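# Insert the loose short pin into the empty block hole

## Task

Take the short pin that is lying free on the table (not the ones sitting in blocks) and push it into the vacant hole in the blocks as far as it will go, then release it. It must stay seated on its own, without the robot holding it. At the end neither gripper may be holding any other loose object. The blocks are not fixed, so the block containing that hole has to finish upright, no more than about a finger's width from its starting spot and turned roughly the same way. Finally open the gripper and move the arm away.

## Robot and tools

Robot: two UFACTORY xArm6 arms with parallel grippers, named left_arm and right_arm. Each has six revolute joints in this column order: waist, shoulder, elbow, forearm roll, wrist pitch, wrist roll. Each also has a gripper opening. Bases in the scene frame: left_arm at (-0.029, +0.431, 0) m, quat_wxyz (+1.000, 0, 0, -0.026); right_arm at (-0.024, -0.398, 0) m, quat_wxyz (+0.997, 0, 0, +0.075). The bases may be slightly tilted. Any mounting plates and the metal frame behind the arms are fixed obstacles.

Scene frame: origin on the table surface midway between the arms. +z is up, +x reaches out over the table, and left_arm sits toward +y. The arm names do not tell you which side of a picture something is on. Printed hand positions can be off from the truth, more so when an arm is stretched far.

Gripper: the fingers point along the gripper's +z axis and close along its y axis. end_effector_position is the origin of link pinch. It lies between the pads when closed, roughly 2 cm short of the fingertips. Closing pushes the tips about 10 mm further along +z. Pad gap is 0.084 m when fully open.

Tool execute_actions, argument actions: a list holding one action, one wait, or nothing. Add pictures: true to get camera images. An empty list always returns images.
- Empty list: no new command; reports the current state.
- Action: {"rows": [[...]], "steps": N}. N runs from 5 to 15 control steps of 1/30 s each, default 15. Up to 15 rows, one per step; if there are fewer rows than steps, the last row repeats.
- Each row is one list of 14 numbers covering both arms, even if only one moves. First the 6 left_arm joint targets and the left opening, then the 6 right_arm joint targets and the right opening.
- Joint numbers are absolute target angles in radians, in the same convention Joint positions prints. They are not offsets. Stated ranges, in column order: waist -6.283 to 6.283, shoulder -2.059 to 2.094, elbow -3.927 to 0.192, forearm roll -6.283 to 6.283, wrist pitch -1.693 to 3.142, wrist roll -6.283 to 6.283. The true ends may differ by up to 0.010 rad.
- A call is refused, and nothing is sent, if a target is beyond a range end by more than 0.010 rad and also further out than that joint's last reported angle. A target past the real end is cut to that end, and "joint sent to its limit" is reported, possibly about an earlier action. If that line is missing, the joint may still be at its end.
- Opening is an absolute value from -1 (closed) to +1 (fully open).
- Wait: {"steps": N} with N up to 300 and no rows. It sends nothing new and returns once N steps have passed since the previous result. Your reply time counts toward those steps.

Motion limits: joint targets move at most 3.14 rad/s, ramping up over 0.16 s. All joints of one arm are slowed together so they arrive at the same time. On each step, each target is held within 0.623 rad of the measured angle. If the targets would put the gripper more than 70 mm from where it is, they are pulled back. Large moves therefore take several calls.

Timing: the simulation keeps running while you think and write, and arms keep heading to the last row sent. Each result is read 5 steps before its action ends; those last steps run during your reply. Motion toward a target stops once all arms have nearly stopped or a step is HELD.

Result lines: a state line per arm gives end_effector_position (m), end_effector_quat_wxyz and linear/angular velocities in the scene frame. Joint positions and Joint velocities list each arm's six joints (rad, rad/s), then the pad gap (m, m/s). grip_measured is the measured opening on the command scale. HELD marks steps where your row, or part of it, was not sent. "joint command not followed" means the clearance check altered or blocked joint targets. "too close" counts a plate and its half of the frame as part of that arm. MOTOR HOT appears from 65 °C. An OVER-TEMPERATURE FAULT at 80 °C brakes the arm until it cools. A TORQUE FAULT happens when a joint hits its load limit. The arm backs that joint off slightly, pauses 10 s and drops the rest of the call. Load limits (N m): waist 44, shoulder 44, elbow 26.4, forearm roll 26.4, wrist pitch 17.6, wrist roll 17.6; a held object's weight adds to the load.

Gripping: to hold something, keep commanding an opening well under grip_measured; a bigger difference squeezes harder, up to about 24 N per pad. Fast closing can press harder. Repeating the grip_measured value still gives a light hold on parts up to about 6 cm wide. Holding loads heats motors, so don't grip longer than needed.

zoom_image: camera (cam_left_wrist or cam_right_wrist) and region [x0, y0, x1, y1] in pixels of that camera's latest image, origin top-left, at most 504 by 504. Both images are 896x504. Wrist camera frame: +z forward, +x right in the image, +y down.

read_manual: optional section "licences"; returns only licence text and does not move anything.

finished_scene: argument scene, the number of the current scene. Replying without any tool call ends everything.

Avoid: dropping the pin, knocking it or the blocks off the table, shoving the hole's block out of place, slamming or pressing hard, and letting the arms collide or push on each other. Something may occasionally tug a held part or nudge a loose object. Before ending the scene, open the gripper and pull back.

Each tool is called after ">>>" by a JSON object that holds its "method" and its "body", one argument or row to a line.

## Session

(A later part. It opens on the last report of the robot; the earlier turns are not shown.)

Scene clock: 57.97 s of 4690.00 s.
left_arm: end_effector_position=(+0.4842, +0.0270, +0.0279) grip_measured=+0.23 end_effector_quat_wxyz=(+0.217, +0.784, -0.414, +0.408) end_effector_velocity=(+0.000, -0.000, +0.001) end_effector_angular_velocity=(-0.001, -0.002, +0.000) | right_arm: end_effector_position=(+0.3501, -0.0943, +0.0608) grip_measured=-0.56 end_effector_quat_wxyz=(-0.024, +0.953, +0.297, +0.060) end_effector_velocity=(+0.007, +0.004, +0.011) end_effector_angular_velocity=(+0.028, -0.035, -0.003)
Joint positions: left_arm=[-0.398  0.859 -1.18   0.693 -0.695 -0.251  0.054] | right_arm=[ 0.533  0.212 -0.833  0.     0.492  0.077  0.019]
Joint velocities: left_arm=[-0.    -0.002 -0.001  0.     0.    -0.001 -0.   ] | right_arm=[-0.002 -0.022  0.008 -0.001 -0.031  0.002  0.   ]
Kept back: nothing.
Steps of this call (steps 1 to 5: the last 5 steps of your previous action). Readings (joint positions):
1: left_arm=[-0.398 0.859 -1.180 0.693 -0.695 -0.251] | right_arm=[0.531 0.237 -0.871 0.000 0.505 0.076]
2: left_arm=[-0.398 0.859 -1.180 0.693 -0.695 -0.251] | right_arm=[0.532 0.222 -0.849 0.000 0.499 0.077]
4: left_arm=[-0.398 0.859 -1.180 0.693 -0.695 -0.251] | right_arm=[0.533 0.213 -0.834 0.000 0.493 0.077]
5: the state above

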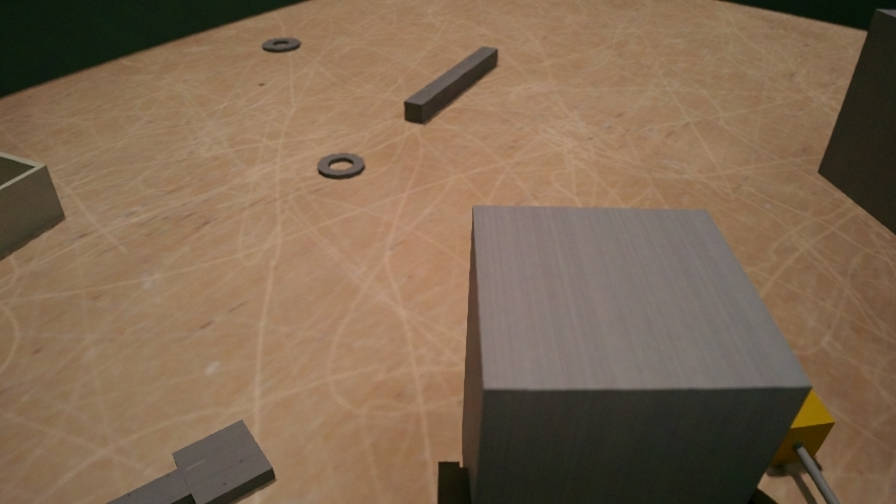

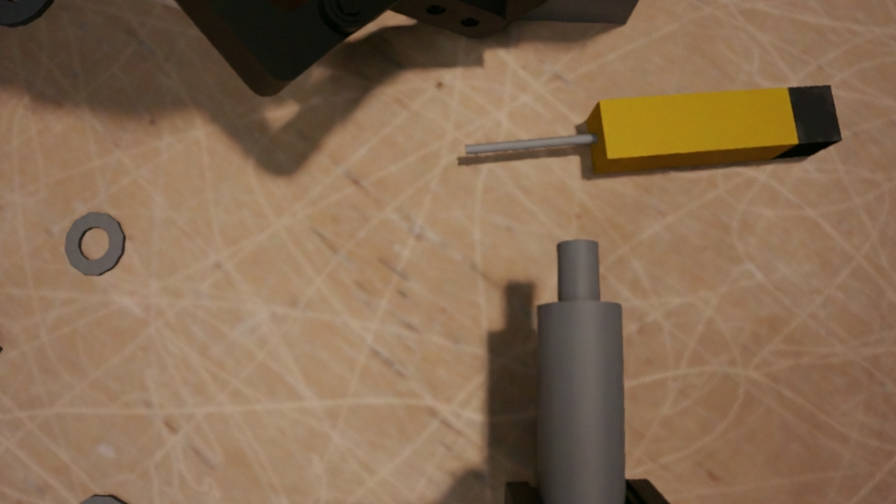

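>>> {"method": "execute_actions", "body": {
  "actions": [
    {"rows": [[-0.398,0.859,-1.180,0.693,-0.695,-0.251,-0.5, 0.5326,0.2180,-0.8307,0,0.4827,0.0776,-1],[-0.398,0.859,-1.180,0.693,-0.695,-0.251,-0.5, 0.5326,0.2310,-0.8299,0,0.4689,0.0776,-1],[-0.398,0.859,-1.180,0.693,-0.695,-0.251,-0.5, 0.5326,0.2450,-0.8290,0,0.4540,0.0776,-1],[-0.398,0.859,-1.180,0.693,-0.695,-0.251,-0.5, 0.5326,0.2590,-0.8281,0,0.4391,0.0776,-1],[-0.398,0.859,-1.180,0.693,-0.695,-0.251,-0.5, 0.5326,0.2720,-0.8272,0,0.4252,0.0776,-1],[-0.398,0.859,-1.180,0.693,-0.695,-0.251,-0.5, 0.5326,0.2820,-0.8266,0,0.4146,0.0776,-1],[-0.398,0.859,-1.180,0.693,-0.695,-0.251,-0.5, 0.5326,0.2900,-0.8260,0,0.4060,0.0776,-1],[-0.398,0.859,-1.180,0.693,-0.695,-0.251,-0.5, 0.5326,0.2960,-0.8257,0,0.3997,0.0776,-1],[-0.398,0.859,-1.180,0.693,-0.695,-0.251,-0.5, 0.5326,0.3001,-0.8254,0,0.3953,0.0776,-1]], "steps": 15}
  ]
}}

>>> {"method": "execute_actions", "body": {
  "actions": []
}}

Scene clock: 58.60 s of 4690.00 s.
left_arm: end_effector_position=(+0.4842, +0.0270, +0.0279) grip_measured=+0.23 end_effector_quat_wxyz=(+0.217, +0.784, -0.414, +0.408) end_effector_velocity=(+0.001, -0.000, +0.002) end_effector_angular_velocity=(-0.002, -0.002, +0.001) | right_arm: end_effector_position=(+0.3487, -0.0954, +0.0271) grip_measured=-0.56 end_effector_quat_wxyz=(-0.023, +0.953, +0.297, +0.058) end_effector_velocity=(-0.003, -0.002, -0.061) end_effector_angular_velocity=(-0.003, +0.004, -0.002)
Joint positions: left_arm=[-0.398  0.859 -1.18   0.693 -0.695 -0.251  0.054] | right_arm=[ 0.533  0.295 -0.824  0.     0.404  0.078  0.019]
Joint velocities: left_arm=[ 0.    -0.002 -0.001 -0.     0.    -0.002 -0.   ] | right_arm=[ 0.     0.156  0.009  0.    -0.16   0.002 -0.   ]
Steps of this call (steps 1 to 9: the robot went on to your last target; steps 10 to 19: the first 10 steps of this action). Readings (joint positions):
10: left_arm=[-0.398 0.859 -1.180 0.693 -0.695 -0.251] | right_arm=[0.533 0.211 -0.832 -0.000 0.490 0.078]
11: left_arm=[-0.398 0.859 -1.180 0.693 -0.695 -0.251] | right_arm=[0.533 0.214 -0.832 -0.000 0.487 0.078]
13: left_arm=[-0.398 0.859 -1.180 0.693 -0.695 -0.251] | right_arm=[0.533 0.229 -0.832 -0.000 0.469 0.078]
17: left_arm=[-0.398 0.859 -1.180 0.693 -0.695 -0.251] | right_arm=[0.533 0.279 -0.826 0.000 0.420 0.078]
19: the state above

Scene clock: 58.77 s of 4690.00 s.
left_arm: end_effector_position=(+0.4842, +0.0270, +0.0279) grip_measured=+0.23 end_effector_quat_wxyz=(+0.217, +0.784, -0.414, +0.408) end_effector_velocity=(-0.001, -0.000, -0.001) end_effector_angular_velocity=(+0.002, +0.001, -0.001) | right_arm: end_effector_position=(+0.3503, -0.0941, +0.0266) grip_measured=-0.56 end_effector_quat_wxyz=(-0.024, +0.953, +0.297, +0.061) end_effector_velocity=(+0.002, +0.001, +0.002) end_effector_angular_velocity=(+0.005, -0.006, -0.002)
Joint positions: left_arm=[-0.398  0.859 -1.18   0.693 -0.695 -0.251  0.054] | right_arm=[ 0.533  0.299 -0.826 -0.     0.395  0.078  0.019]
Joint velocities: left_arm=[-0.001  0.001  0.001 -0.     0.     0.001  0.   ] | right_arm=[ 0.    -0.001 -0.001  0.001 -0.005  0.001  0.   ]
Kept back: nothing.
Steps of this call (steps 1 to 5: the last 5 steps of your previous action). Readings (joint positions):
1: left_arm=[-0.398 0.859 -1.180 0.693 -0.695 -0.251] | right_arm=[0.533 0.298 -0.824 0.000 0.400 0.078]
2: left_arm=[-0.398 0.859 -1.180 0.693 -0.695 -0.251] | right_arm=[0.533 0.300 -0.824 0.000 0.398 0.078]
4: left_arm=[-0.398 0.859 -1.180 0.693 -0.695 -0.251] | right_arm=[0.533 0.300 -0.826 -0.000 0.396 0.078]
5: the state above

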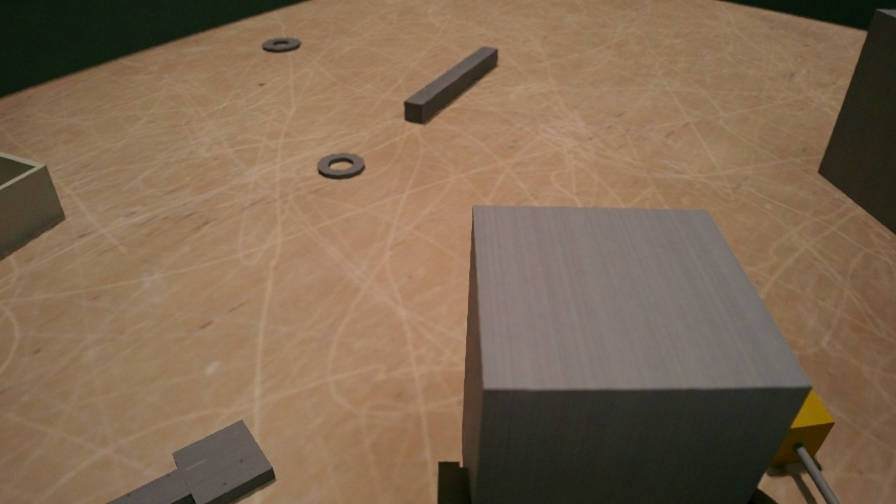

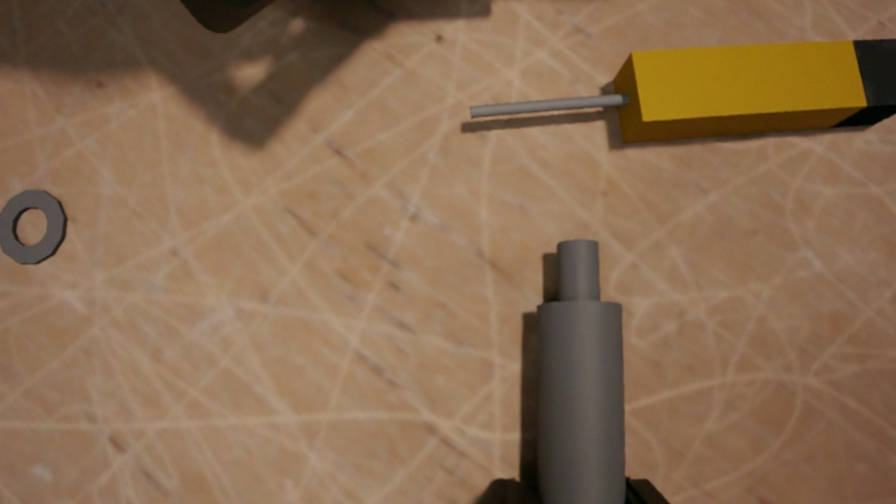

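>>> {"method": "execute_actions", "body": {
  "actions": [
    {"rows": [[-0.398,0.859,-1.180,0.693,-0.695,-0.251,-0.5, 0.5326,0.3001,-0.8254,0,0.3953,0.0776,-0.6],[-0.398,0.859,-1.180,0.693,-0.695,-0.251,-0.5, 0.5326,0.3001,-0.8254,0,0.3953,0.0776,-0.5],[-0.398,0.859,-1.180,0.693,-0.695,-0.251,-0.5, 0.5326,0.3001,-0.8254,0,0.3953,0.0776,-0.4],[-0.398,0.859,-1.180,0.693,-0.695,-0.251,-0.5, 0.5326,0.3001,-0.8254,0,0.3953,0.0776,-0.35],[-0.398,0.859,-1.180,0.693,-0.695,-0.251,-0.5, 0.5326,0.3001,-0.8254,0,0.3953,0.0776,-0.35],[-0.398,0.859,-1.180,0.693,-0.695,-0.251,-0.5, 0.5323,0.3098,-0.8452,0,0.4184,0.0773,-0.35],[-0.398,0.859,-1.180,0.693,-0.695,-0.251,-0.5, 0.5319,0.3244,-0.8749,0,0.4530,0.0769,-0.35],[-0.398,0.859,-1.180,0.693,-0.695,-0.251,-0.5, 0.5315,0.3390,-0.9046,0,0.4876,0.0765,-0.35],[-0.398,0.859,-1.180,0.693,-0.695,-0.251,-0.5, 0.5311,0.3536,-0.9342,0,0.5222,0.0761,-0.35],[-0.398,0.859,-1.180,0.693,-0.695,-0.251,-0.5, 0.5306,0.3681,-0.9639,0,0.5568,0.0756,-0.35],[-0.398,0.859,-1.180,0.693,-0.695,-0.251,-0.5, 0.5302,0.3827,-0.9936,0,0.5914,0.0752,-0.35],[-0.398,0.859,-1.180,0.693,-0.695,-0.251,-0.5, 0.5299,0.3924,-1.0134,0,0.6145,0.0749,-0.35],[-0.398,0.859,-1.180,0.693,-0.695,-0.251,-0.5, 0.5298,0.3973,-1.0233,0,0.6260,0.0748,-0.35]], "steps": 15}
  ]
}}

>>> {"method": "execute_actions", "body": {
  "actions": [
    {"steps": 12}
  ],
  "pictures": true
}}

Scene clock: 59.80 s of 4690.00 s.
left_arm: end_effector_position=(+0.4842, +0.0270, +0.0279) grip_measured=+0.23 end_effector_quat_wxyz=(+0.217, +0.784, -0.414, +0.408) end_effector_velocity=(+0.001, +0.000, +0.001) end_effector_angular_velocity=(-0.001, -0.001, +0.001) | right_arm: end_effector_position=(+0.3545, -0.0912, +0.0250) grip_measured=-0.37 end_effector_quat_wxyz=(-0.016, +0.954, +0.298, +0.040) end_effector_velocity=(+0.065, +0.045, -0.001) end_effector_angular_velocity=(-0.297, +0.363, +0.001)
Joint positions: left_arm=[-0.398  0.859 -1.18   0.693 -0.695 -0.251  0.054] | right_arm=[ 0.532  0.331 -0.888  0.     0.47   0.077  0.028]
Joint velocities: left_arm=[ 0.001 -0.002 -0.     0.    -0.    -0.     0.   ] | right_arm=[-0.011  0.374 -0.771 -0.002  0.866 -0.01   0.   ]
Steps of this call (steps 1 to 15: the robot went on to your last target; steps 16 to 21: nothing new was sent; steps 22 to 31: the first 10 steps of this action). Readings (joint positions):
22: left_arm=[-0.398 0.859 -1.180 0.693 -0.695 -0.251] | right_arm=[0.533 0.300 -0.825 -0.000 0.395 0.078]
23: left_arm=[-0.398 0.859 -1.180 0.693 -0.695 -0.251] | right_arm=[0.533 0.300 -0.825 -0.000 0.395 0.078]
25: left_arm=[-0.398 0.859 -1.180 0.693 -0.695 -0.251] | right_arm=[0.533 0.300 -0.826 0.000 0.395 0.078]
29: left_arm=[-0.398 0.859 -1.180 0.693 -0.695 -0.251] | right_arm=[0.532 0.309 -0.845 0.000 0.420 0.077]
31: the state above

Scene clock: 60.20 s of 4690.00 s.
left_arm: end_effector_position=(+0.4842, +0.0270, +0.0279) grip_measured=+0.23 end_effector_quat_wxyz=(+0.217, +0.784, -0.414, +0.408) end_effector_velocity=(+0.000, +0.001, -0.000) end_effector_angular_velocity=(+0.000, +0.000, +0.000) | right_arm: end_effector_position=(+0.3636, -0.0851, +0.0248) grip_measured=-0.37 end_effector_quat_wxyz=(+0.000, +0.955, +0.298, -0.000) end_effector_velocity=(+0.002, +0.001, +0.002) end_effector_angular_velocity=(+0.002, -0.002, -0.000)
Joint positions: left_arm=[-0.398  0.859 -1.18   0.693 -0.695 -0.251  0.054] | right_arm=[ 0.53   0.397 -1.022  0.     0.626  0.075  0.028]
Joint velocities: left_arm=[ 0.001 -0.     0.001  0.    -0.     0.001  0.   ] | right_arm=[-0.    -0.    -0.006  0.     0.003  0.     0.   ]
Kept back: nothing.
Steps of this call (steps 1 to 5: the last 5 steps of your previous action; steps 6 to 12: the robot went on to your last target). Readings (joint positions):
1: left_arm=[-0.398 0.859 -1.180 0.693 -0.695 -0.251] | right_arm=[0.531 0.344 -0.915 0.000 0.500 0.076]
2: left_arm=[-0.398 0.859 -1.180 0.693 -0.695 -0.251] | right_arm=[0.531 0.358 -0.943 -0.000 0.532 0.076]
4: left_arm=[-0.398 0.859 -1.180 0.693 -0.695 -0.251] | right_arm=[0.530 0.383 -0.995 -0.000 0.590 0.075]
8: left_arm=[-0.398 0.859 -1.180 0.693 -0.695 -0.251] | right_arm=[0.530 0.397 -1.022 -0.000 0.623 0.075]
12: the state above

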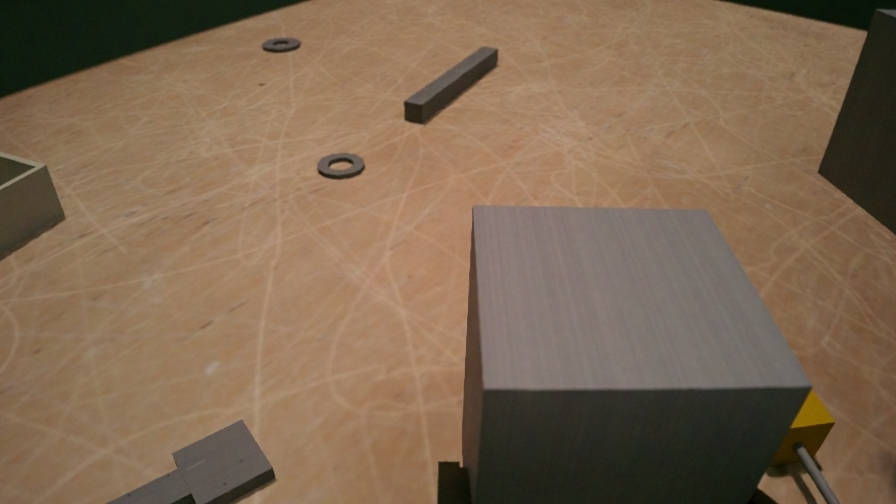

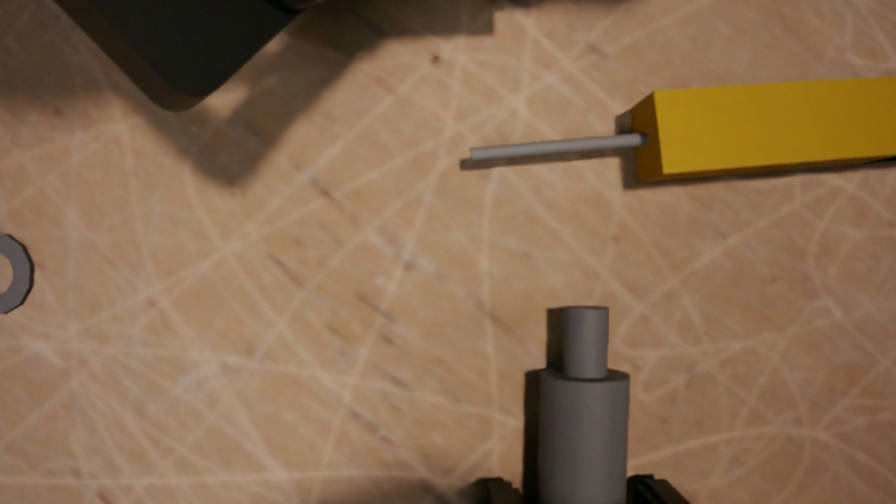

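>>> {"method": "execute_actions", "body": {
  "actions": [
    {"rows": [[-0.398,0.859,-1.180,0.693,-0.695,-0.251,-0.5, 0.5298,0.3973,-1.0233,0,0.6260,0.0748,-0.45],[-0.398,0.859,-1.180,0.693,-0.695,-0.251,-0.5, 0.5298,0.3973,-1.0233,0,0.6260,0.0748,-0.55],[-0.398,0.859,-1.180,0.693,-0.695,-0.251,-0.5, 0.5298,0.3973,-1.0233,0,0.6260,0.0748,-0.65],[-0.398,0.859,-1.180,0.693,-0.695,-0.251,-0.5, 0.5298,0.3973,-1.0233,0,0.6260,0.0748,-0.8],[-0.398,0.859,-1.180,0.693,-0.695,-0.251,-0.5, 0.5298,0.3973,-1.0233,0,0.6260,0.0748,-1],[-0.398,0.859,-1.180,0.693,-0.695,-0.251,-0.5, 0.5298,0.3973,-1.0233,0,0.6260,0.0748,-1],[-0.398,0.859,-1.180,0.693,-0.695,-0.251,-0.5, 0.5298,0.3973,-1.0233,0,0.6260,0.0748,-1],[-0.398,0.859,-1.180,0.693,-0.695,-0.251,-0.5, 0.5298,0.3973,-1.0233,0,0.6260,0.0748,-1],[-0.398,0.859,-1.180,0.693,-0.695,-0.251,-0.5, 0.5298,0.3910,-1.0241,0,0.6331,0.0748,-1],[-0.398,0.859,-1.180,0.693,-0.695,-0.251,-0.5, 0.5298,0.3790,-1.0257,0,0.6467,0.0748,-1],[-0.398,0.859,-1.180,0.693,-0.695,-0.251,-0.5, 0.5298,0.3640,-1.0277,0,0.6637,0.0748,-1],[-0.398,0.859,-1.180,0.693,-0.695,-0.251,-0.5, 0.5298,0.3480,-1.0298,0,0.6818,0.0748,-1],[-0.398,0.859,-1.180,0.693,-0.695,-0.251,-0.5, 0.5298,0.3330,-1.0318,0,0.6988,0.0748,-1],[-0.398,0.859,-1.180,0.693,-0.695,-0.251,-0.5, 0.5298,0.3200,-1.0335,0,0.7135,0.0748,-1],[-0.398,0.859,-1.180,0.693,-0.695,-0.251,-0.5, 0.5298,0.3124,-1.0345,0,0.7221,0.0748,-1]], "steps": 15}
  ]
}}

>>> {"method": "execute_actions", "body": {
  "actions": [
    {"rows": [[-0.398,0.859,-1.180,0.693,-0.695,-0.251,-0.5, 0.5293,0.3234,-1.0517,0,0.7283,0.0745,-1],[-0.398,0.859,-1.180,0.693,-0.695,-0.251,-0.5, 0.5283,0.3455,-1.0861,0,0.7406,0.0740,-1],[-0.398,0.859,-1.180,0.693,-0.695,-0.251,-0.5, 0.5270,0.3731,-1.1290,0,0.7559,0.0733,-1],[-0.398,0.859,-1.180,0.693,-0.695,-0.251,-0.5, 0.5257,0.4007,-1.1720,0,0.7713,0.0727,-1],[-0.398,0.859,-1.180,0.693,-0.695,-0.251,-0.5, 0.5244,0.4283,-1.2150,0,0.7867,0.0720,-1],[-0.398,0.859,-1.180,0.693,-0.695,-0.251,-0.5, 0.5231,0.4559,-1.2580,0,0.8021,0.0713,-1],[-0.398,0.859,-1.180,0.693,-0.695,-0.251,-0.5, 0.5218,0.4835,-1.3009,0,0.8174,0.0707,-1],[-0.398,0.859,-1.180,0.693,-0.695,-0.251,-0.5, 0.5207,0.5067,-1.3370,0,0.8303,0.0701,-1],[-0.398,0.859,-1.180,0.693,-0.695,-0.251,-0.5, 0.5200,0.5222,-1.3611,0,0.8389,0.0698,-1],[-0.398,0.859,-1.180,0.693,-0.695,-0.251,-0.5, 0.5195,0.5332,-1.3783,0,0.8451,0.0695,-1]], "steps": 15}
  ]
}}

>>> {"method": "execute_actions", "body": {
  "actions": [
    {"steps": 12}
  ],
  "pictures": true
}}

Scene clock: 62.43 s of 4690.00 s.
left_arm: end_effector_position=(+0.4842, +0.0270, +0.0279) grip_measured=+0.23 end_effector_quat_wxyz=(+0.217, +0.784, -0.414, +0.408) end_effector_velocity=(-0.001, +0.001, -0.002) end_effector_angular_velocity=(+0.002, +0.003, +0.001) | right_arm: end_effector_position=(+0.3635, -0.0852, +0.0257) grip_measured=-0.56 end_effector_quat_wxyz=(+0.000, +0.955, +0.298, -0.001) end_effector_velocity=(-0.017, -0.014, +0.033) end_effector_angular_velocity=(-0.045, +0.056, +0.000)
Joint positions: left_arm=[-0.398  0.859 -1.18   0.693 -0.695 -0.251  0.054] | right_arm=[ 0.53   0.395 -1.023  0.     0.63   0.075  0.02 ]
Joint velocities: left_arm=[ 0.     0.001  0.002 -0.     0.001 -0.001 -0.   ] | right_arm=[-0.    -0.1    0.014 -0.     0.157 -0.    -0.   ]
Steps of this call (steps 1 to 30: the robot went on to your last target; steps 31 to 57: nothing new was sent; steps 58 to 67: the first 10 steps of this action). Readings (joint positions):
58: left_arm=[-0.398 0.859 -1.180 0.693 -0.695 -0.251] | right_arm=[0.530 0.397 -1.023 -0.000 0.626 0.075]
59: left_arm=[-0.398 0.859 -1.180 0.693 -0.695 -0.251] | right_arm=[0.530 0.397 -1.023 0.000 0.626 0.075]
61: left_arm=[-0.398 0.859 -1.180 0.693 -0.695 -0.251] | right_arm=[0.530 0.397 -1.023 -0.000 0.626 0.075]
65: left_arm=[-0.398 0.859 -1.180 0.693 -0.695 -0.251] | right_arm=[0.530 0.397 -1.023 -0.000 0.626 0.075]
67: the state above

Scene clock: 62.93 s of 4690.00 s.
left_arm: end_effector_position=(+0.4842, +0.0270, +0.0279) grip_measured=+0.23 end_effector_quat_wxyz=(+0.217, +0.784, -0.414, +0.408) end_effector_velocity=(-0.000, +0.001, -0.001) end_effector_angular_velocity=(+0.001, +0.001, +0.000) | right_arm: end_effector_position=(+0.4127, -0.0512, +0.0640) grip_measured=-0.56 end_effector_quat_wxyz=(+0.000, +0.955, +0.296, -0.000) end_effector_velocity=(+0.195, +0.130, -0.004) end_effector_angular_velocity=(+0.014, -0.017, -0.019)
Joint positions: left_arm=[-0.398  0.859 -1.18   0.693 -0.695 -0.251  0.054] | right_arm=[ 0.522  0.484 -1.299 -0.     0.816  0.071  0.02 ]
Joint velocities: left_arm=[ 0.001  0.001  0.001  0.     0.     0.001 -0.   ] | right_arm=[-0.036  0.695 -1.089  0.     0.373 -0.017  0.   ]
Steps of this call (steps 1 to 5: the last 5 steps of your previous action; steps 6 to 15: the first 10 steps of this action). Readings (joint positions):
6: left_arm=[-0.398 0.859 -1.180 0.693 -0.695 -0.251] | right_arm=[0.530 0.326 -1.034 -0.000 0.705 0.075]
7: left_arm=[-0.398 0.859 -1.180 0.693 -0.695 -0.251] | right_arm=[0.530 0.320 -1.042 -0.000 0.716 0.075]
9: left_arm=[-0.398 0.859 -1.180 0.693 -0.695 -0.251] | right_arm=[0.529 0.338 -1.080 -0.000 0.736 0.074]
13: left_arm=[-0.398 0.859 -1.180 0.693 -0.695 -0.251] | right_arm=[0.524 0.433 -1.220 0.000 0.789 0.072]
15: the state above

Scene clock: 63.33 s of 4690.00 s.
left_arm: end_effector_position=(+0.4842, +0.0270, +0.0279) grip_measured=+0.23 end_effector_quat_wxyz=(+0.217, +0.784, -0.414, +0.408) end_effector_velocity=(-0.000, -0.000, +0.000) end_effector_angular_velocity=(-0.000, +0.001, +0.000) | right_arm: end_effector_position=(+0.4261, -0.0421, +0.0641) grip_measured=-0.56 end_effector_quat_wxyz=(+0.000, +0.955, +0.296, -0.000) end_effector_velocity=(+0.002, +0.001, +0.001) end_effector_angular_velocity=(+0.002, -0.004, +0.000)
Joint positions: left_arm=[-0.398  0.859 -1.18   0.693 -0.695 -0.251  0.054] | right_arm=[ 0.52   0.533 -1.378  0.     0.845  0.07   0.02 ]
Joint velocities: left_arm=[-0.    -0.001  0.001  0.    -0.    -0.002 -0.   ] | right_arm=[-0.     0.001 -0.004 -0.001 -0.001 -0.    -0.   ]
Kept back: nothing.
Steps of this call (steps 1 to 5: the last 5 steps of your previous action; steps 6 to 12: the robot went on to your last target). Readings (joint positions):
1: left_arm=[-0.398 0.859 -1.180 0.693 -0.695 -0.251] | right_arm=[0.521 0.505 -1.332 -0.000 0.827 0.070]
2: left_arm=[-0.398 0.859 -1.180 0.693 -0.695 -0.251] | right_arm=[0.520 0.520 -1.356 -0.000 0.835 0.070]
4: left_arm=[-0.398 0.859 -1.180 0.693 -0.695 -0.251] | right_arm=[0.519 0.531 -1.373 -0.000 0.842 0.070]
8: left_arm=[-0.398 0.859 -1.180 0.693 -0.695 -0.251] | right_arm=[0.520 0.533 -1.377 0.000 0.845 0.070]
12: the state above

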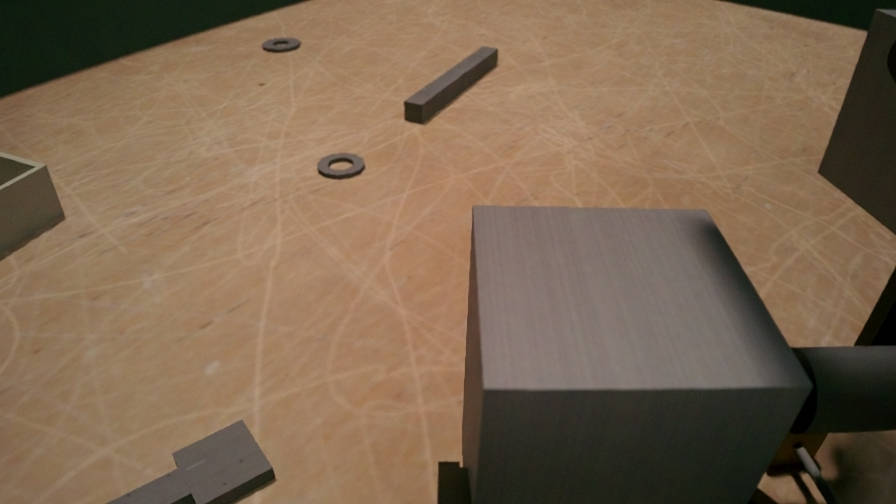

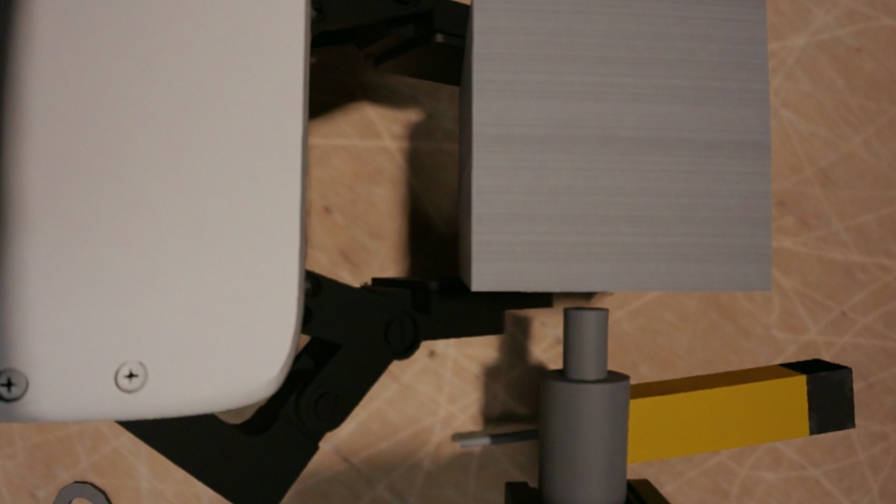

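>>> {"method": "execute_actions", "body": {
  "actions": [
    {"rows": [[-0.398,0.859,-1.180,0.693,-0.695,-0.251,-0.5, 0.5200,0.5380,-1.3862,0,0.8482,0.0700,-1],[-0.398,0.859,-1.180,0.693,-0.695,-0.251,-0.5, 0.5198,0.5428,-1.3941,0,0.8513,0.0698,-1],[-0.398,0.859,-1.180,0.693,-0.695,-0.251,-0.5, 0.5197,0.5476,-1.4020,0,0.8544,0.0697,-1],[-0.398,0.859,-1.180,0.693,-0.695,-0.251,-0.5, 0.5195,0.5524,-1.4099,0,0.8575,0.0695,-1],[-0.398,0.859,-1.180,0.693,-0.695,-0.251,-0.5, 0.5193,0.5572,-1.4178,0,0.8606,0.0693,-1],[-0.398,0.859,-1.180,0.693,-0.695,-0.251,-0.5, 0.5191,0.5620,-1.4256,0,0.8636,0.0691,-1],[-0.398,0.859,-1.180,0.693,-0.695,-0.251,-0.5, 0.5189,0.5668,-1.4335,0,0.8667,0.0689,-1],[-0.398,0.859,-1.180,0.693,-0.695,-0.251,-0.5, 0.5188,0.5716,-1.4414,0,0.8698,0.0688,-1],[-0.398,0.859,-1.180,0.693,-0.695,-0.251,-0.5, 0.5186,0.5764,-1.4493,0,0.8729,0.0686,-1],[-0.398,0.859,-1.180,0.693,-0.695,-0.251,-0.5, 0.5185,0.5796,-1.4546,0,0.8750,0.0685,-1],[-0.398,0.859,-1.180,0.693,-0.695,-0.251,-0.5, 0.5183,0.5828,-1.4598,0,0.8770,0.0683,-1],[-0.398,0.859,-1.180,0.693,-0.695,-0.251,-0.5, 0.5182,0.5860,-1.4651,0,0.8791,0.0682,-1],[-0.398,0.859,-1.180,0.693,-0.695,-0.251,-0.5, 0.5181,0.5892,-1.4704,0,0.8812,0.0681,-1]], "steps": 15}
  ]
}}

>>> {"method": "execute_actions", "body": {
  "actions": [
    {"steps": 9}
  ]
}}

Scene clock: 64.30 s of 4690.00 s.
left_arm: end_effector_position=(+0.4842, +0.0270, +0.0279) grip_measured=+0.23 end_effector_quat_wxyz=(+0.217, +0.784, -0.414, +0.408) end_effector_velocity=(-0.000, +0.001, -0.000) end_effector_angular_velocity=(+0.001, +0.001, +0.001) | right_arm: end_effector_position=(+0.4360, -0.0349, +0.0642) grip_measured=-0.56 end_effector_quat_wxyz=(-0.000, +0.955, +0.295, +0.000) end_effector_velocity=(+0.035, +0.024, -0.001) end_effector_angular_velocity=(-0.001, +0.001, +0.000)
Joint positions: left_arm=[-0.398  0.859 -1.18   0.693 -0.695 -0.251  0.054] | right_arm=[ 0.519  0.571 -1.44  -0.     0.869  0.069  0.02 ]
Joint velocities: left_arm=[ 0.001 -0.001  0.002  0.     0.    -0.     0.   ] | right_arm=[-0.005  0.139 -0.224 -0.     0.086 -0.005 -0.   ]
Steps of this call (steps 1 to 19: the robot went on to your last target; steps 20 to 29: the first 10 steps of this action). Readings (joint positions):
20: left_arm=[-0.398 0.859 -1.180 0.693 -0.695 -0.251] | right_arm=[0.520 0.533 -1.379 0.000 0.845 0.070]
21: left_arm=[-0.398 0.859 -1.180 0.693 -0.695 -0.251] | right_arm=[0.520 0.535 -1.382 0.000 0.847 0.070]
23: left_arm=[-0.398 0.859 -1.180 0.693 -0.695 -0.251] | right_arm=[0.520 0.542 -1.394 0.000 0.851 0.070]
27: left_arm=[-0.398 0.859 -1.180 0.693 -0.695 -0.251] | right_arm=[0.519 0.561 -1.424 -0.000 0.863 0.069]
29: the state above

Scene clock: 64.60 s of 4690.00 s.
left_arm: end_effector_position=(+0.4852, +0.0279, +0.0280) grip_measured=+0.23 end_effector_quat_wxyz=(+0.216, +0.785, -0.413, +0.408) end_effector_velocity=(-0.000, -0.001, +0.001) end_effector_angular_velocity=(-0.000, -0.001, -0.002) | right_arm: end_effector_position=(+0.4400, -0.0320, +0.0637) grip_measured=-0.56 end_effector_quat_wxyz=(+0.000, +0.955, +0.296, -0.001) end_effector_velocity=(+0.001, +0.001, +0.001) end_effector_angular_velocity=(+0.001, -0.001, +0.001)
Joint positions: left_arm=[-0.396  0.859 -1.18   0.692 -0.694 -0.251  0.054] | right_arm=[ 0.518  0.589 -1.469  0.     0.882  0.068  0.02 ]
Joint velocities: left_arm=[-0.001 -0.001 -0.     0.001 -0.    -0.    -0.   ] | right_arm=[-0.     0.001 -0.003  0.001  0.    -0.001  0.   ]
Kept back: nothing.
Steps of this call (steps 1 to 5: the last 5 steps of your previous action; steps 6 to 9: the robot went on to your last target). Readings (joint positions):
1: left_arm=[-0.398 0.859 -1.180 0.693 -0.695 -0.251] | right_arm=[0.519 0.575 -1.447 -0.000 0.872 0.069]
2: left_arm=[-0.398 0.859 -1.180 0.693 -0.695 -0.251] | right_arm=[0.518 0.579 -1.453 -0.000 0.874 0.068]
4: left_arm=[-0.397 0.859 -1.180 0.692 -0.695 -0.251] | right_arm=[0.518 0.585 -1.463 0.000 0.879 0.068]
8: left_arm=[-0.396 0.859 -1.180 0.692 -0.694 -0.251] | right_arm=[0.518 0.589 -1.469 0.000 0.882 0.068]
9: the state above

>>> {"method": "execute_actions", "body": {
  "actions": [
    {"rows": [[-0.398,0.859,-1.180,0.693,-0.695,-0.251,-0.5, 0.5182,0.5860,-1.4651,0,0.8791,0.0682,-1],[-0.398,0.859,-1.180,0.693,-0.695,-0.251,-0.5, 0.5183,0.5828,-1.4598,0,0.8770,0.0683,-1],[-0.398,0.859,-1.180,0.693,-0.695,-0.251,-0.5, 0.5185,0.5796,-1.4546,0,0.8750,0.0685,-1],[-0.398,0.859,-1.180,0.693,-0.695,-0.251,-0.5, 0.5186,0.5764,-1.4493,0,0.8729,0.0686,-1]], "steps": 15}
  ],
  "pictures": true
}}

Scene clock: 65.20 s of 4690.00 s.
left_arm: end_effector_position=(+0.4835, +0.0264, +0.0279) grip_measured=+0.23 end_effector_quat_wxyz=(+0.217, +0.784, -0.415, +0.408) end_effector_velocity=(+0.000, +0.000, -0.000) end_effector_angular_velocity=(-0.000, +0.001, +0.002) | right_arm: end_effector_position=(+0.4379, -0.0336, +0.0645) grip_measured=-0.56 end_effector_quat_wxyz=(-0.000, +0.955, +0.295, +0.001) end_effector_velocity=(-0.001, -0.000, -0.000) end_effector_angular_velocity=(-0.002, +0.001, +0.001)
Joint positions: left_arm=[-0.399  0.859 -1.18   0.694 -0.696 -0.251  0.054] | right_arm=[ 0.518  0.577 -1.45  -0.     0.872  0.069  0.02 ]
Joint velocities: left_arm=[ 0.001  0.    -0.    -0.001  0.001 -0.001  0.   ] | right_arm=[ 0.001 -0.001  0.002 -0.001  0.001  0.001 -0.   ]
Steps of this call (steps 1 to 8: the robot went on to your last target; steps 9 to 18: the first 10 steps of this action). Readings (joint positions):
9: left_arm=[-0.397 0.859 -1.180 0.692 -0.694 -0.251] | right_arm=[0.518 0.589 -1.469 0.000 0.882 0.068]
10: left_arm=[-0.397 0.859 -1.180 0.692 -0.694 -0.251] | right_arm=[0.518 0.588 -1.467 0.000 0.881 0.068]
12: left_arm=[-0.397 0.859 -1.180 0.693 -0.695 -0.251] | right_arm=[0.518 0.583 -1.460 -0.000 0.876 0.068]
16: left_arm=[-0.399 0.859 -1.180 0.694 -0.696 -0.251] | right_arm=[0.518 0.577 -1.451 -0.000 0.872 0.069]
18: the state above

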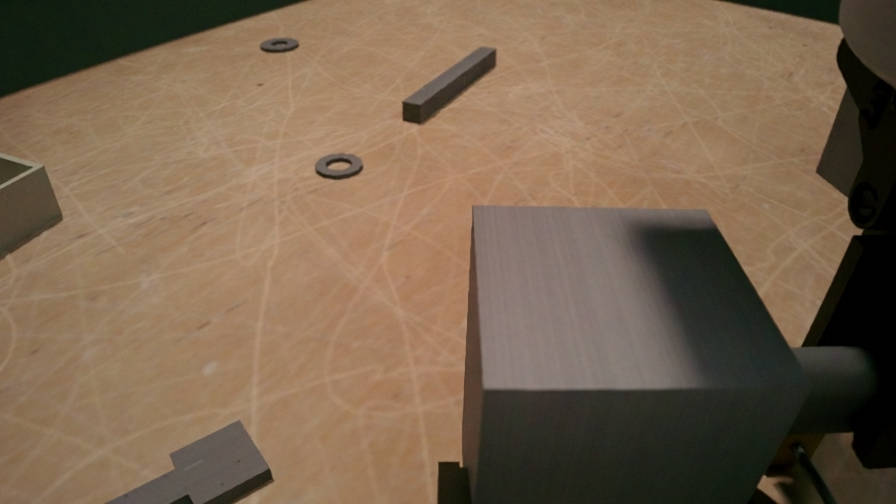

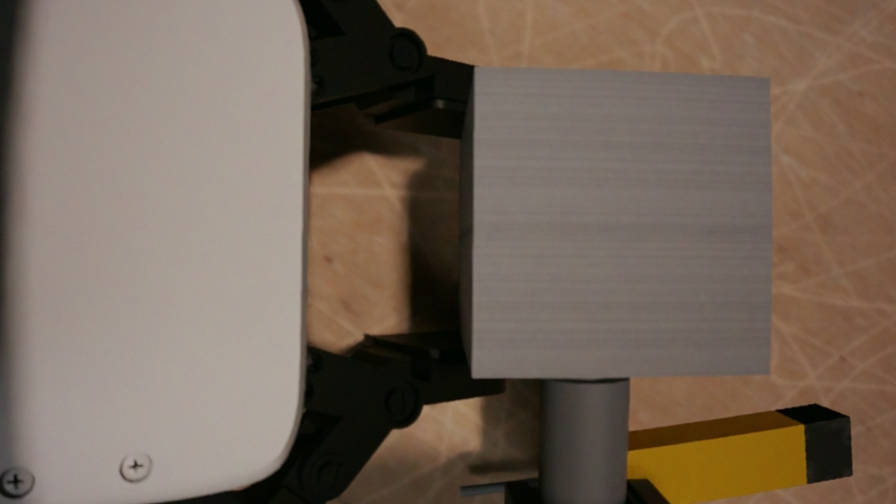

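>>> {"method": "execute_actions", "body": {
  "actions": [
    {"rows": [[-0.398,0.859,-1.180,0.693,-0.695,-0.251,-0.5, 0.5188,0.5716,-1.4414,0,0.8698,0.0688,-1],[-0.398,0.859,-1.180,0.693,-0.695,-0.251,-0.5, 0.5189,0.5668,-1.4335,0,0.8667,0.0689,-1],[-0.398,0.859,-1.180,0.693,-0.695,-0.251,-0.5, 0.5191,0.5620,-1.4256,0,0.8636,0.0691,-1],[-0.398,0.859,-1.180,0.693,-0.695,-0.251,-0.5, 0.5193,0.5572,-1.4178,0,0.8606,0.0693,-1],[-0.398,0.859,-1.180,0.693,-0.695,-0.251,-0.5, 0.5195,0.5524,-1.4099,0,0.8575,0.0695,-1],[-0.398,0.859,-1.180,0.693,-0.695,-0.251,-0.2, 0.5197,0.5476,-1.4020,0,0.8544,0.0697,-1],[-0.398,0.859,-1.180,0.693,-0.695,-0.251,0.1, 0.5198,0.5428,-1.3941,0,0.8513,0.0698,-1],[-0.398,0.859,-1.180,0.693,-0.695,-0.251,0.2, 0.5200,0.5380,-1.3862,0,0.8482,0.0700,-1],[-0.398,0.859,-1.180,0.693,-0.695,-0.251,0.25, 0.5200,0.5380,-1.3862,0,0.8482,0.0700,-1],[-0.398,0.859,-1.180,0.693,-0.695,-0.251,0.3, 0.5200,0.5380,-1.3862,0,0.8482,0.0700,-1],[-0.398,0.859,-1.180,0.693,-0.695,-0.251,0.35, 0.5200,0.5380,-1.3862,0,0.8482,0.0700,-1],[-0.398,0.859,-1.180,0.693,-0.695,-0.251,0.4, 0.5200,0.5380,-1.3862,0,0.8482,0.0700,-1]], "steps": 15}
  ]
}}

>>> {"method": "execute_actions", "body": {
  "actions": [
    {"steps": 14}
  ],
  "pictures": true
}}

Scene clock: 66.03 s of 4690.00 s.
left_arm: end_effector_position=(+0.4841, +0.0271, +0.0276) grip_measured=+0.26 end_effector_quat_wxyz=(+0.216, +0.785, -0.414, +0.408) end_effector_velocity=(-0.004, +0.012, -0.021) end_effector_angular_velocity=(+0.032, +0.042, +0.023) | right_arm: end_effector_position=(+0.4280, -0.0403, +0.0641) grip_measured=-0.56 end_effector_quat_wxyz=(+0.000, +0.955, +0.296, -0.000) end_effector_velocity=(-0.019, -0.013, -0.001) end_effector_angular_velocity=(-0.004, +0.004, +0.001)
Joint positions: left_arm=[-0.398  0.859 -1.18   0.693 -0.694 -0.251  0.055] | right_arm=[ 0.52   0.541 -1.391  0.     0.85   0.07   0.02 ]
Joint velocities: left_arm=[ 0.01   0.014  0.017 -0.006  0.025 -0.004  0.059] | right_arm=[ 0.003 -0.066  0.108 -0.001 -0.037  0.002 -0.   ]
Steps of this call (steps 1 to 5: the last 5 steps of your previous action; steps 6 to 15: the robot went on to your last target; steps 16 to 25: the first 10 steps of this action). Readings (joint positions):
16: left_arm=[-0.399 0.859 -1.180 0.693 -0.695 -0.251] | right_arm=[0.519 0.576 -1.449 0.000 0.872 0.069]
17: left_arm=[-0.399 0.859 -1.180 0.693 -0.695 -0.251] | right_arm=[0.519 0.574 -1.446 -0.000 0.871 0.069]
19: left_arm=[-0.399 0.859 -1.180 0.693 -0.695 -0.251] | right_arm=[0.519 0.567 -1.434 -0.000 0.867 0.069]
23: left_arm=[-0.398 0.859 -1.180 0.693 -0.695 -0.251] | right_arm=[0.520 0.548 -1.403 0.000 0.855 0.070]
25: the state above

Scene clock: 66.50 s of 4690.00 s.
left_arm: end_effector_position=(+0.4841, +0.0271, +0.0277) grip_measured=+0.39 end_effector_quat_wxyz=(+0.217, +0.785, -0.414, +0.408) end_effector_velocity=(+0.000, -0.000, +0.001) end_effector_angular_velocity=(-0.002, -0.001, -0.000) | right_arm: end_effector_position=(+0.4273, -0.0408, +0.0640) grip_measured=-0.56 end_effector_quat_wxyz=(+0.000, +0.955, +0.295, +0.000) end_effector_velocity=(-0.000, -0.000, -0.000) end_effector_angular_velocity=(-0.000, -0.000, +0.001)
Joint positions: left_arm=[-0.398  0.859 -1.18   0.693 -0.695 -0.251  0.061] | right_arm=[ 0.52   0.538 -1.386 -0.     0.848  0.07   0.02 ]
Joint velocities: left_arm=[-0.    -0.001 -0.001  0.    -0.001 -0.001 -0.   ] | right_arm=[ 0.     0.     0.    -0.001 -0.001 -0.001 -0.   ]
Kept back: nothing.
Steps of this call (steps 1 to 5: the last 5 steps of your previous action; steps 6 to 14: the robot went on to your last target). Readings (joint positions):
1: left_arm=[-0.398 0.860 -1.179 0.693 -0.694 -0.251] | right_arm=[0.520 0.539 -1.388 0.000 0.849 0.070]
2: left_arm=[-0.397 0.860 -1.179 0.693 -0.693 -0.251] | right_arm=[0.520 0.538 -1.387 0.000 0.849 0.070]
4: left_arm=[-0.397 0.861 -1.178 0.693 -0.694 -0.251] | right_arm=[0.520 0.538 -1.387 0.000 0.848 0.070]
8: left_arm=[-0.398 0.860 -1.180 0.693 -0.694 -0.251] | right_arm=[0.520 0.538 -1.386 -0.000 0.848 0.070]
14: the state above

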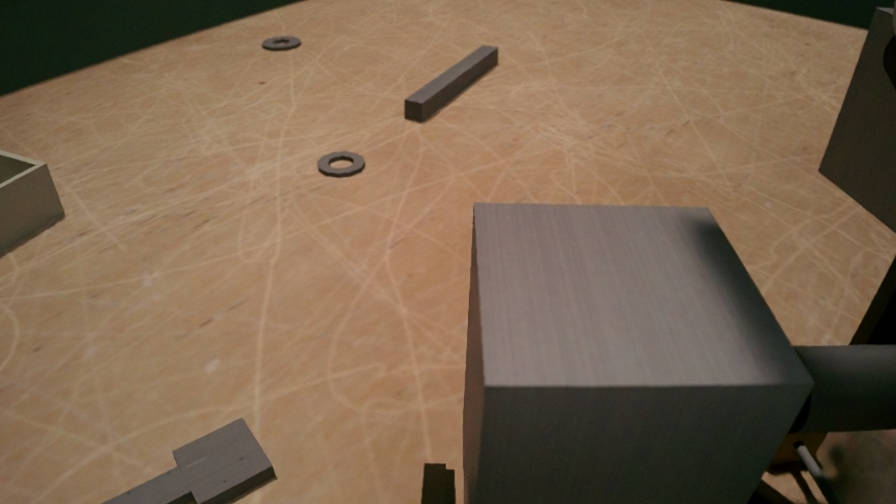

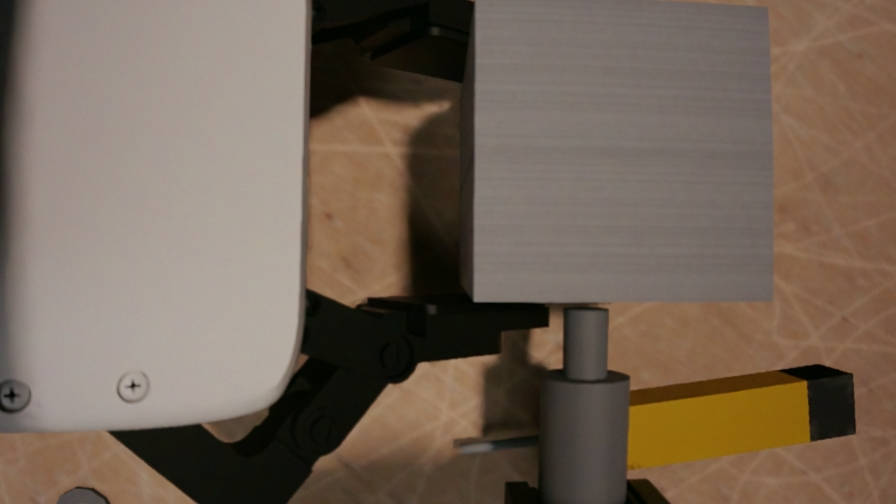

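>>> {"method": "execute_actions", "body": {
  "actions": [
    {"rows": [[-0.398,0.859,-1.180,0.693,-0.695,-0.251,0.3, 0.5193,0.5428,-1.3941,0,0.8513,0.0693,-1],[-0.398,0.859,-1.180,0.693,-0.695,-0.251,0.22, 0.5190,0.5476,-1.4020,0,0.8544,0.0690,-1],[-0.398,0.859,-1.180,0.693,-0.695,-0.251,0.1, 0.5188,0.5524,-1.4099,0,0.8575,0.0688,-1],[-0.398,0.859,-1.180,0.693,-0.695,-0.251,-0.1, 0.5186,0.5572,-1.4178,0,0.8606,0.0686,-1],[-0.398,0.859,-1.180,0.693,-0.695,-0.251,-0.3, 0.5184,0.5620,-1.4256,0,0.8636,0.0684,-1],[-0.398,0.859,-1.180,0.693,-0.695,-0.251,-0.4, 0.5182,0.5668,-1.4335,0,0.8667,0.0682,-1],[-0.398,0.859,-1.180,0.693,-0.695,-0.251,-0.4, 0.5181,0.5721,-1.4412,0,0.8691,0.0681,-1],[-0.398,0.859,-1.180,0.693,-0.695,-0.251,-0.4, 0.5179,0.5778,-1.4489,0,0.8711,0.0679,-1],[-0.398,0.859,-1.180,0.693,-0.695,-0.251,-0.4, 0.5178,0.5821,-1.4539,0,0.8718,0.0678,-1],[-0.398,0.859,-1.180,0.693,-0.695,-0.251,-0.4, 0.5178,0.5821,-1.4539,0,0.8718,0.0678,-1],[-0.398,0.859,-1.180,0.693,-0.695,-0.251,-0.4, 0.5177,0.5853,-1.4591,0,0.8738,0.0677,-1],[-0.398,0.859,-1.180,0.693,-0.695,-0.251,-0.4, 0.5176,0.5885,-1.4644,0,0.8759,0.0676,-1],[-0.398,0.859,-1.180,0.693,-0.695,-0.251,-0.4, 0.5175,0.5901,-1.4670,0,0.8769,0.0675,-1]], "steps": 15}
  ]
}}

>>> {"method": "execute_actions", "body": {
  "actions": [
    {"steps": 9}
  ]
}}

Scene clock: 67.80 s of 4690.00 s.
left_arm: end_effector_position=(+0.4842, +0.0270, +0.0280) grip_measured=+0.23 end_effector_quat_wxyz=(+0.217, +0.784, -0.414, +0.408) end_effector_velocity=(+0.000, +0.000, +0.000) end_effector_angular_velocity=(-0.000, -0.001, -0.000) | right_arm: end_effector_position=(+0.4375, -0.0343, +0.0635) grip_measured=-0.56 end_effector_quat_wxyz=(-0.000, +0.955, +0.295, +0.000) end_effector_velocity=(+0.028, +0.019, -0.013) end_effector_angular_velocity=(+0.003, -0.004, -0.001)
Joint positions: left_arm=[-0.398  0.859 -1.18   0.693 -0.695 -0.251  0.054] | right_arm=[ 0.518  0.576 -1.447 -0.     0.87   0.068  0.02 ]
Joint velocities: left_arm=[ 0.     0.    -0.001  0.    -0.     0.001  0.   ] | right_arm=[-0.004  0.125 -0.163  0.     0.033 -0.004  0.   ]
Steps of this call (steps 1 to 15: the robot went on to your last target; steps 16 to 29: nothing new was sent; steps 30 to 39: the first 10 steps of this action). Readings (joint positions):
30: left_arm=[-0.398 0.859 -1.180 0.693 -0.695 -0.251] | right_arm=[0.520 0.538 -1.387 0.000 0.848 0.070]
31: left_arm=[-0.398 0.859 -1.180 0.693 -0.695 -0.251] | right_arm=[0.520 0.540 -1.389 0.000 0.850 0.070]
33: left_arm=[-0.398 0.859 -1.180 0.693 -0.695 -0.251] | right_arm=[0.519 0.547 -1.402 0.000 0.854 0.069]
37: left_arm=[-0.398 0.859 -1.180 0.693 -0.695 -0.251] | right_arm=[0.518 0.566 -1.432 -0.000 0.866 0.068]
39: the state above

Scene clock: 68.10 s of 4690.00 s.
left_arm: end_effector_position=(+0.4842, +0.0270, +0.0280) grip_measured=+0.23 end_effector_quat_wxyz=(+0.217, +0.784, -0.414, +0.408) end_effector_velocity=(-0.000, +0.000, -0.001) end_effector_angular_velocity=(+0.000, +0.001, +0.000) | right_arm: end_effector_position=(+0.4406, -0.0322, +0.0627) grip_measured=-0.56 end_effector_quat_wxyz=(-0.000, +0.955, +0.296, +0.000) end_effector_velocity=(-0.000, +0.000, -0.000) end_effector_angular_velocity=(+0.000, +0.002, -0.001)
Joint positions: left_arm=[-0.398  0.859 -1.18   0.693 -0.695 -0.251  0.054] | right_arm=[ 0.518  0.59  -1.467  0.     0.877  0.068  0.02 ]
Joint velocities: left_arm=[-0.     0.001 -0.    -0.     0.    -0.     0.   ] | right_arm=[ 0.     0.002 -0.002  0.002  0.002 -0.    -0.   ]
Kept back: nothing.
Steps of this call (steps 1 to 5: the last 5 steps of your previous action; steps 6 to 9: the robot went on to your last target). Readings (joint positions):
1: left_arm=[-0.398 0.859 -1.180 0.693 -0.695 -0.251] | right_arm=[0.518 0.580 -1.451 -0.000 0.871 0.068]
2: left_arm=[-0.398 0.859 -1.180 0.693 -0.695 -0.251] | right_arm=[0.518 0.582 -1.454 -0.000 0.872 0.068]
4: left_arm=[-0.398 0.859 -1.180 0.693 -0.695 -0.251] | right_arm=[0.518 0.588 -1.462 0.000 0.875 0.068]
8: left_arm=[-0.398 0.859 -1.180 0.693 -0.695 -0.251] | right_arm=[0.518 0.590 -1.467 -0.000 0.877 0.068]
9: the state above

>>> {"method": "execute_actions", "body": {
  "actions": [
    {"rows": [[-0.398,0.859,-1.180,0.693,-0.695,-0.251,-0.4, 0.5174,0.5933,-1.4723,0,0.8790,0.0674,-1],[-0.398,0.859,-1.180,0.693,-0.695,-0.251,-0.4, 0.5173,0.5965,-1.4775,0,0.8810,0.0673,-1],[-0.398,0.859,-1.180,0.693,-0.695,-0.251,-0.4, 0.5171,0.5997,-1.4828,0,0.8831,0.0671,-1],[-0.398,0.859,-1.180,0.693,-0.695,-0.251,-0.4, 0.5170,0.6029,-1.4880,0,0.8851,0.0670,-1],[-0.398,0.859,-1.180,0.693,-0.695,-0.251,-0.4, 0.5169,0.6061,-1.4933,0,0.8872,0.0669,-1],[-0.398,0.859,-1.180,0.693,-0.695,-0.251,-0.4, 0.5168,0.6093,-1.4986,0,0.8893,0.0668,-1],[-0.398,0.859,-1.180,0.693,-0.695,-0.251,-0.4, 0.5167,0.6109,-1.5012,0,0.8903,0.0667,-1]], "steps": 15}
  ]
}}

Scene clock: 68.67 s of 4690.00 s.
left_arm: end_effector_position=(+0.4842, +0.0270, +0.0279) grip_measured=+0.23 end_effector_quat_wxyz=(+0.217, +0.784, -0.414, +0.408) end_effector_velocity=(+0.000, +0.000, -0.000) end_effector_angular_velocity=(-0.000, -0.001, -0.000) | right_arm: end_effector_position=(+0.4458, -0.0287, +0.0626) grip_measured=-0.56 end_effector_quat_wxyz=(-0.000, +0.955, +0.295, +0.000) end_effector_velocity=(+0.003, +0.002, -0.000) end_effector_angular_velocity=(-0.001, +0.002, -0.000)
Joint positions: left_arm=[-0.398  0.859 -1.18   0.693 -0.695 -0.251  0.054] | right_arm=[ 0.517  0.61  -1.5   -0.     0.89   0.067  0.02 ]
Joint velocities: left_arm=[ 0.     0.001 -0.001 -0.    -0.001  0.001  0.   ] | right_arm=[-0.     0.013 -0.021  0.     0.011  0.    -0.   ]
Steps of this call (steps 1 to 7: the robot went on to your last target; steps 8 to 17: the first 10 steps of this action). Readings (joint positions):
8: left_arm=[-0.398 0.859 -1.180 0.693 -0.695 -0.251] | right_arm=[0.518 0.590 -1.467 0.000 0.877 0.067]
9: left_arm=[-0.398 0.859 -1.180 0.693 -0.695 -0.251] | right_arm=[0.517 0.591 -1.469 0.000 0.878 0.067]
11: left_arm=[-0.398 0.859 -1.180 0.693 -0.695 -0.251] | right_arm=[0.517 0.596 -1.477 0.000 0.881 0.067]
15: left_arm=[-0.398 0.859 -1.180 0.693 -0.695 -0.251] | right_arm=[0.517 0.608 -1.497 -0.000 0.888 0.067]
17: the state above

>>> {"method": "execute_actions", "body": {
  "actions": [
    {"rows": [[-0.398,0.859,-1.180,0.693,-0.695,-0.251,-0.4, 0.5166,0.6142,-1.5067,0,0.8925,0.0666,-1],[-0.398,0.859,-1.180,0.693,-0.695,-0.251,-0.4, 0.5165,0.6175,-1.5122,0,0.8947,0.0665,-1],[-0.398,0.859,-1.180,0.693,-0.695,-0.251,-0.4, 0.5163,0.6208,-1.5177,0,0.8969,0.0663,-1],[-0.398,0.859,-1.180,0.693,-0.695,-0.251,-0.4, 0.5162,0.6241,-1.5232,0,0.8991,0.0662,-1],[-0.398,0.859,-1.180,0.693,-0.695,-0.251,-0.4, 0.5161,0.6274,-1.5287,0,0.9013,0.0661,-1],[-0.398,0.859,-1.180,0.693,-0.695,-0.251,-0.4, 0.5160,0.6307,-1.5342,0,0.9035,0.0660,-1],[-0.398,0.859,-1.180,0.693,-0.695,-0.251,-0.4, 0.5159,0.6340,-1.5397,0,0.9057,0.0659,-1],[-0.398,0.859,-1.180,0.693,-0.695,-0.251,-0.4, 0.5158,0.6365,-1.5438,0,0.9073,0.0658,-1],[-0.398,0.859,-1.180,0.693,-0.695,-0.251,-0.4, 0.5157,0.6390,-1.5480,0,0.9090,0.0657,-1]], "steps": 15}
  ]
}}

>>> {"method": "execute_actions", "body": {
  "actions": [
    {"steps": 6}
  ]
}}

Scene clock: 69.30 s of 4690.00 s.
left_arm: end_effector_position=(+0.4846, +0.0273, +0.0280) grip_measured=+0.23 end_effector_quat_wxyz=(+0.216, +0.785, -0.414, +0.408) end_effector_velocity=(+0.009, +0.008, +0.001) end_effector_angular_velocity=(+0.000, -0.000, +0.024) | right_arm: end_effector_position=(+0.4518, -0.0247, +0.0623) grip_measured=-0.56 end_effector_quat_wxyz=(+0.000, +0.955, +0.296, -0.001) end_effector_velocity=(+0.010, +0.008, -0.006) end_effector_angular_velocity=(-0.012, +0.015, +0.003)
Joint positions: left_arm=[-0.397  0.859 -1.18   0.692 -0.695 -0.251  0.054] | right_arm=[ 0.516  0.636 -1.542  0.     0.908  0.066  0.02 ]
Joint velocities: left_arm=[ 0.014 -0.001 -0.005 -0.008  0.006 -0.001  0.   ] | right_arm=[-0.     0.067 -0.097  0.     0.05  -0.003 -0.   ]
Steps of this call (steps 1 to 5: the last 5 steps of your previous action; steps 6 to 9: the robot went on to your last target; steps 10 to 19: the first 10 steps of this action). Readings (joint positions):
10: left_arm=[-0.398 0.859 -1.180 0.693 -0.695 -0.251] | right_arm=[0.517 0.611 -1.501 0.000 0.891 0.067]
11: left_arm=[-0.398 0.859 -1.180 0.693 -0.695 -0.251] | right_arm=[0.517 0.612 -1.504 0.000 0.891 0.067]
13: left_arm=[-0.398 0.859 -1.180 0.693 -0.695 -0.251] | right_arm=[0.517 0.617 -1.512 0.000 0.895 0.066]
17: left_arm=[-0.398 0.859 -1.180 0.693 -0.695 -0.251] | right_arm=[0.516 0.630 -1.534 -0.000 0.903 0.066]
19: the state above

Scene clock: 69.50 s of 4690.00 s.
left_arm: end_effector_position=(+0.4849, +0.0277, +0.0280) grip_measured=+0.23 end_effector_quat_wxyz=(+0.216, +0.785, -0.413, +0.408) end_effector_velocity=(-0.000, -0.001, +0.001) end_effector_angular_velocity=(-0.001, -0.001, -0.002) | right_arm: end_effector_position=(+0.4523, -0.0243, +0.0622) grip_measured=-0.56 end_effector_quat_wxyz=(+0.000, +0.955, +0.296, -0.001) end_effector_velocity=(+0.001, +0.001, +0.001) end_effector_angular_velocity=(+0.001, -0.002, +0.002)
Joint positions: left_arm=[-0.397  0.859 -1.18   0.692 -0.694 -0.251  0.054] | right_arm=[ 0.516  0.639 -1.547  0.     0.91   0.066  0.02 ]
Joint velocities: left_arm=[-0.001 -0.001 -0.     0.001 -0.001 -0.    -0.   ] | right_arm=[ 0.    -0.001 -0.002 -0.     0.    -0.002 -0.   ]
Kept back: nothing.
Steps of this call (steps 1 to 5: the last 5 steps of your previous action; step 6: the robot went on to your last target). Readings (joint positions):
1: left_arm=[-0.397 0.859 -1.180 0.692 -0.695 -0.251] | right_arm=[0.516 0.638 -1.545 0.000 0.909 0.066]
2: left_arm=[-0.397 0.859 -1.180 0.692 -0.694 -0.251] | right_arm=[0.516 0.638 -1.546 0.000 0.909 0.066]
4: left_arm=[-0.397 0.859 -1.180 0.692 -0.694 -0.251] | right_arm=[0.516 0.639 -1.547 0.000 0.910 0.066]
6: the state above


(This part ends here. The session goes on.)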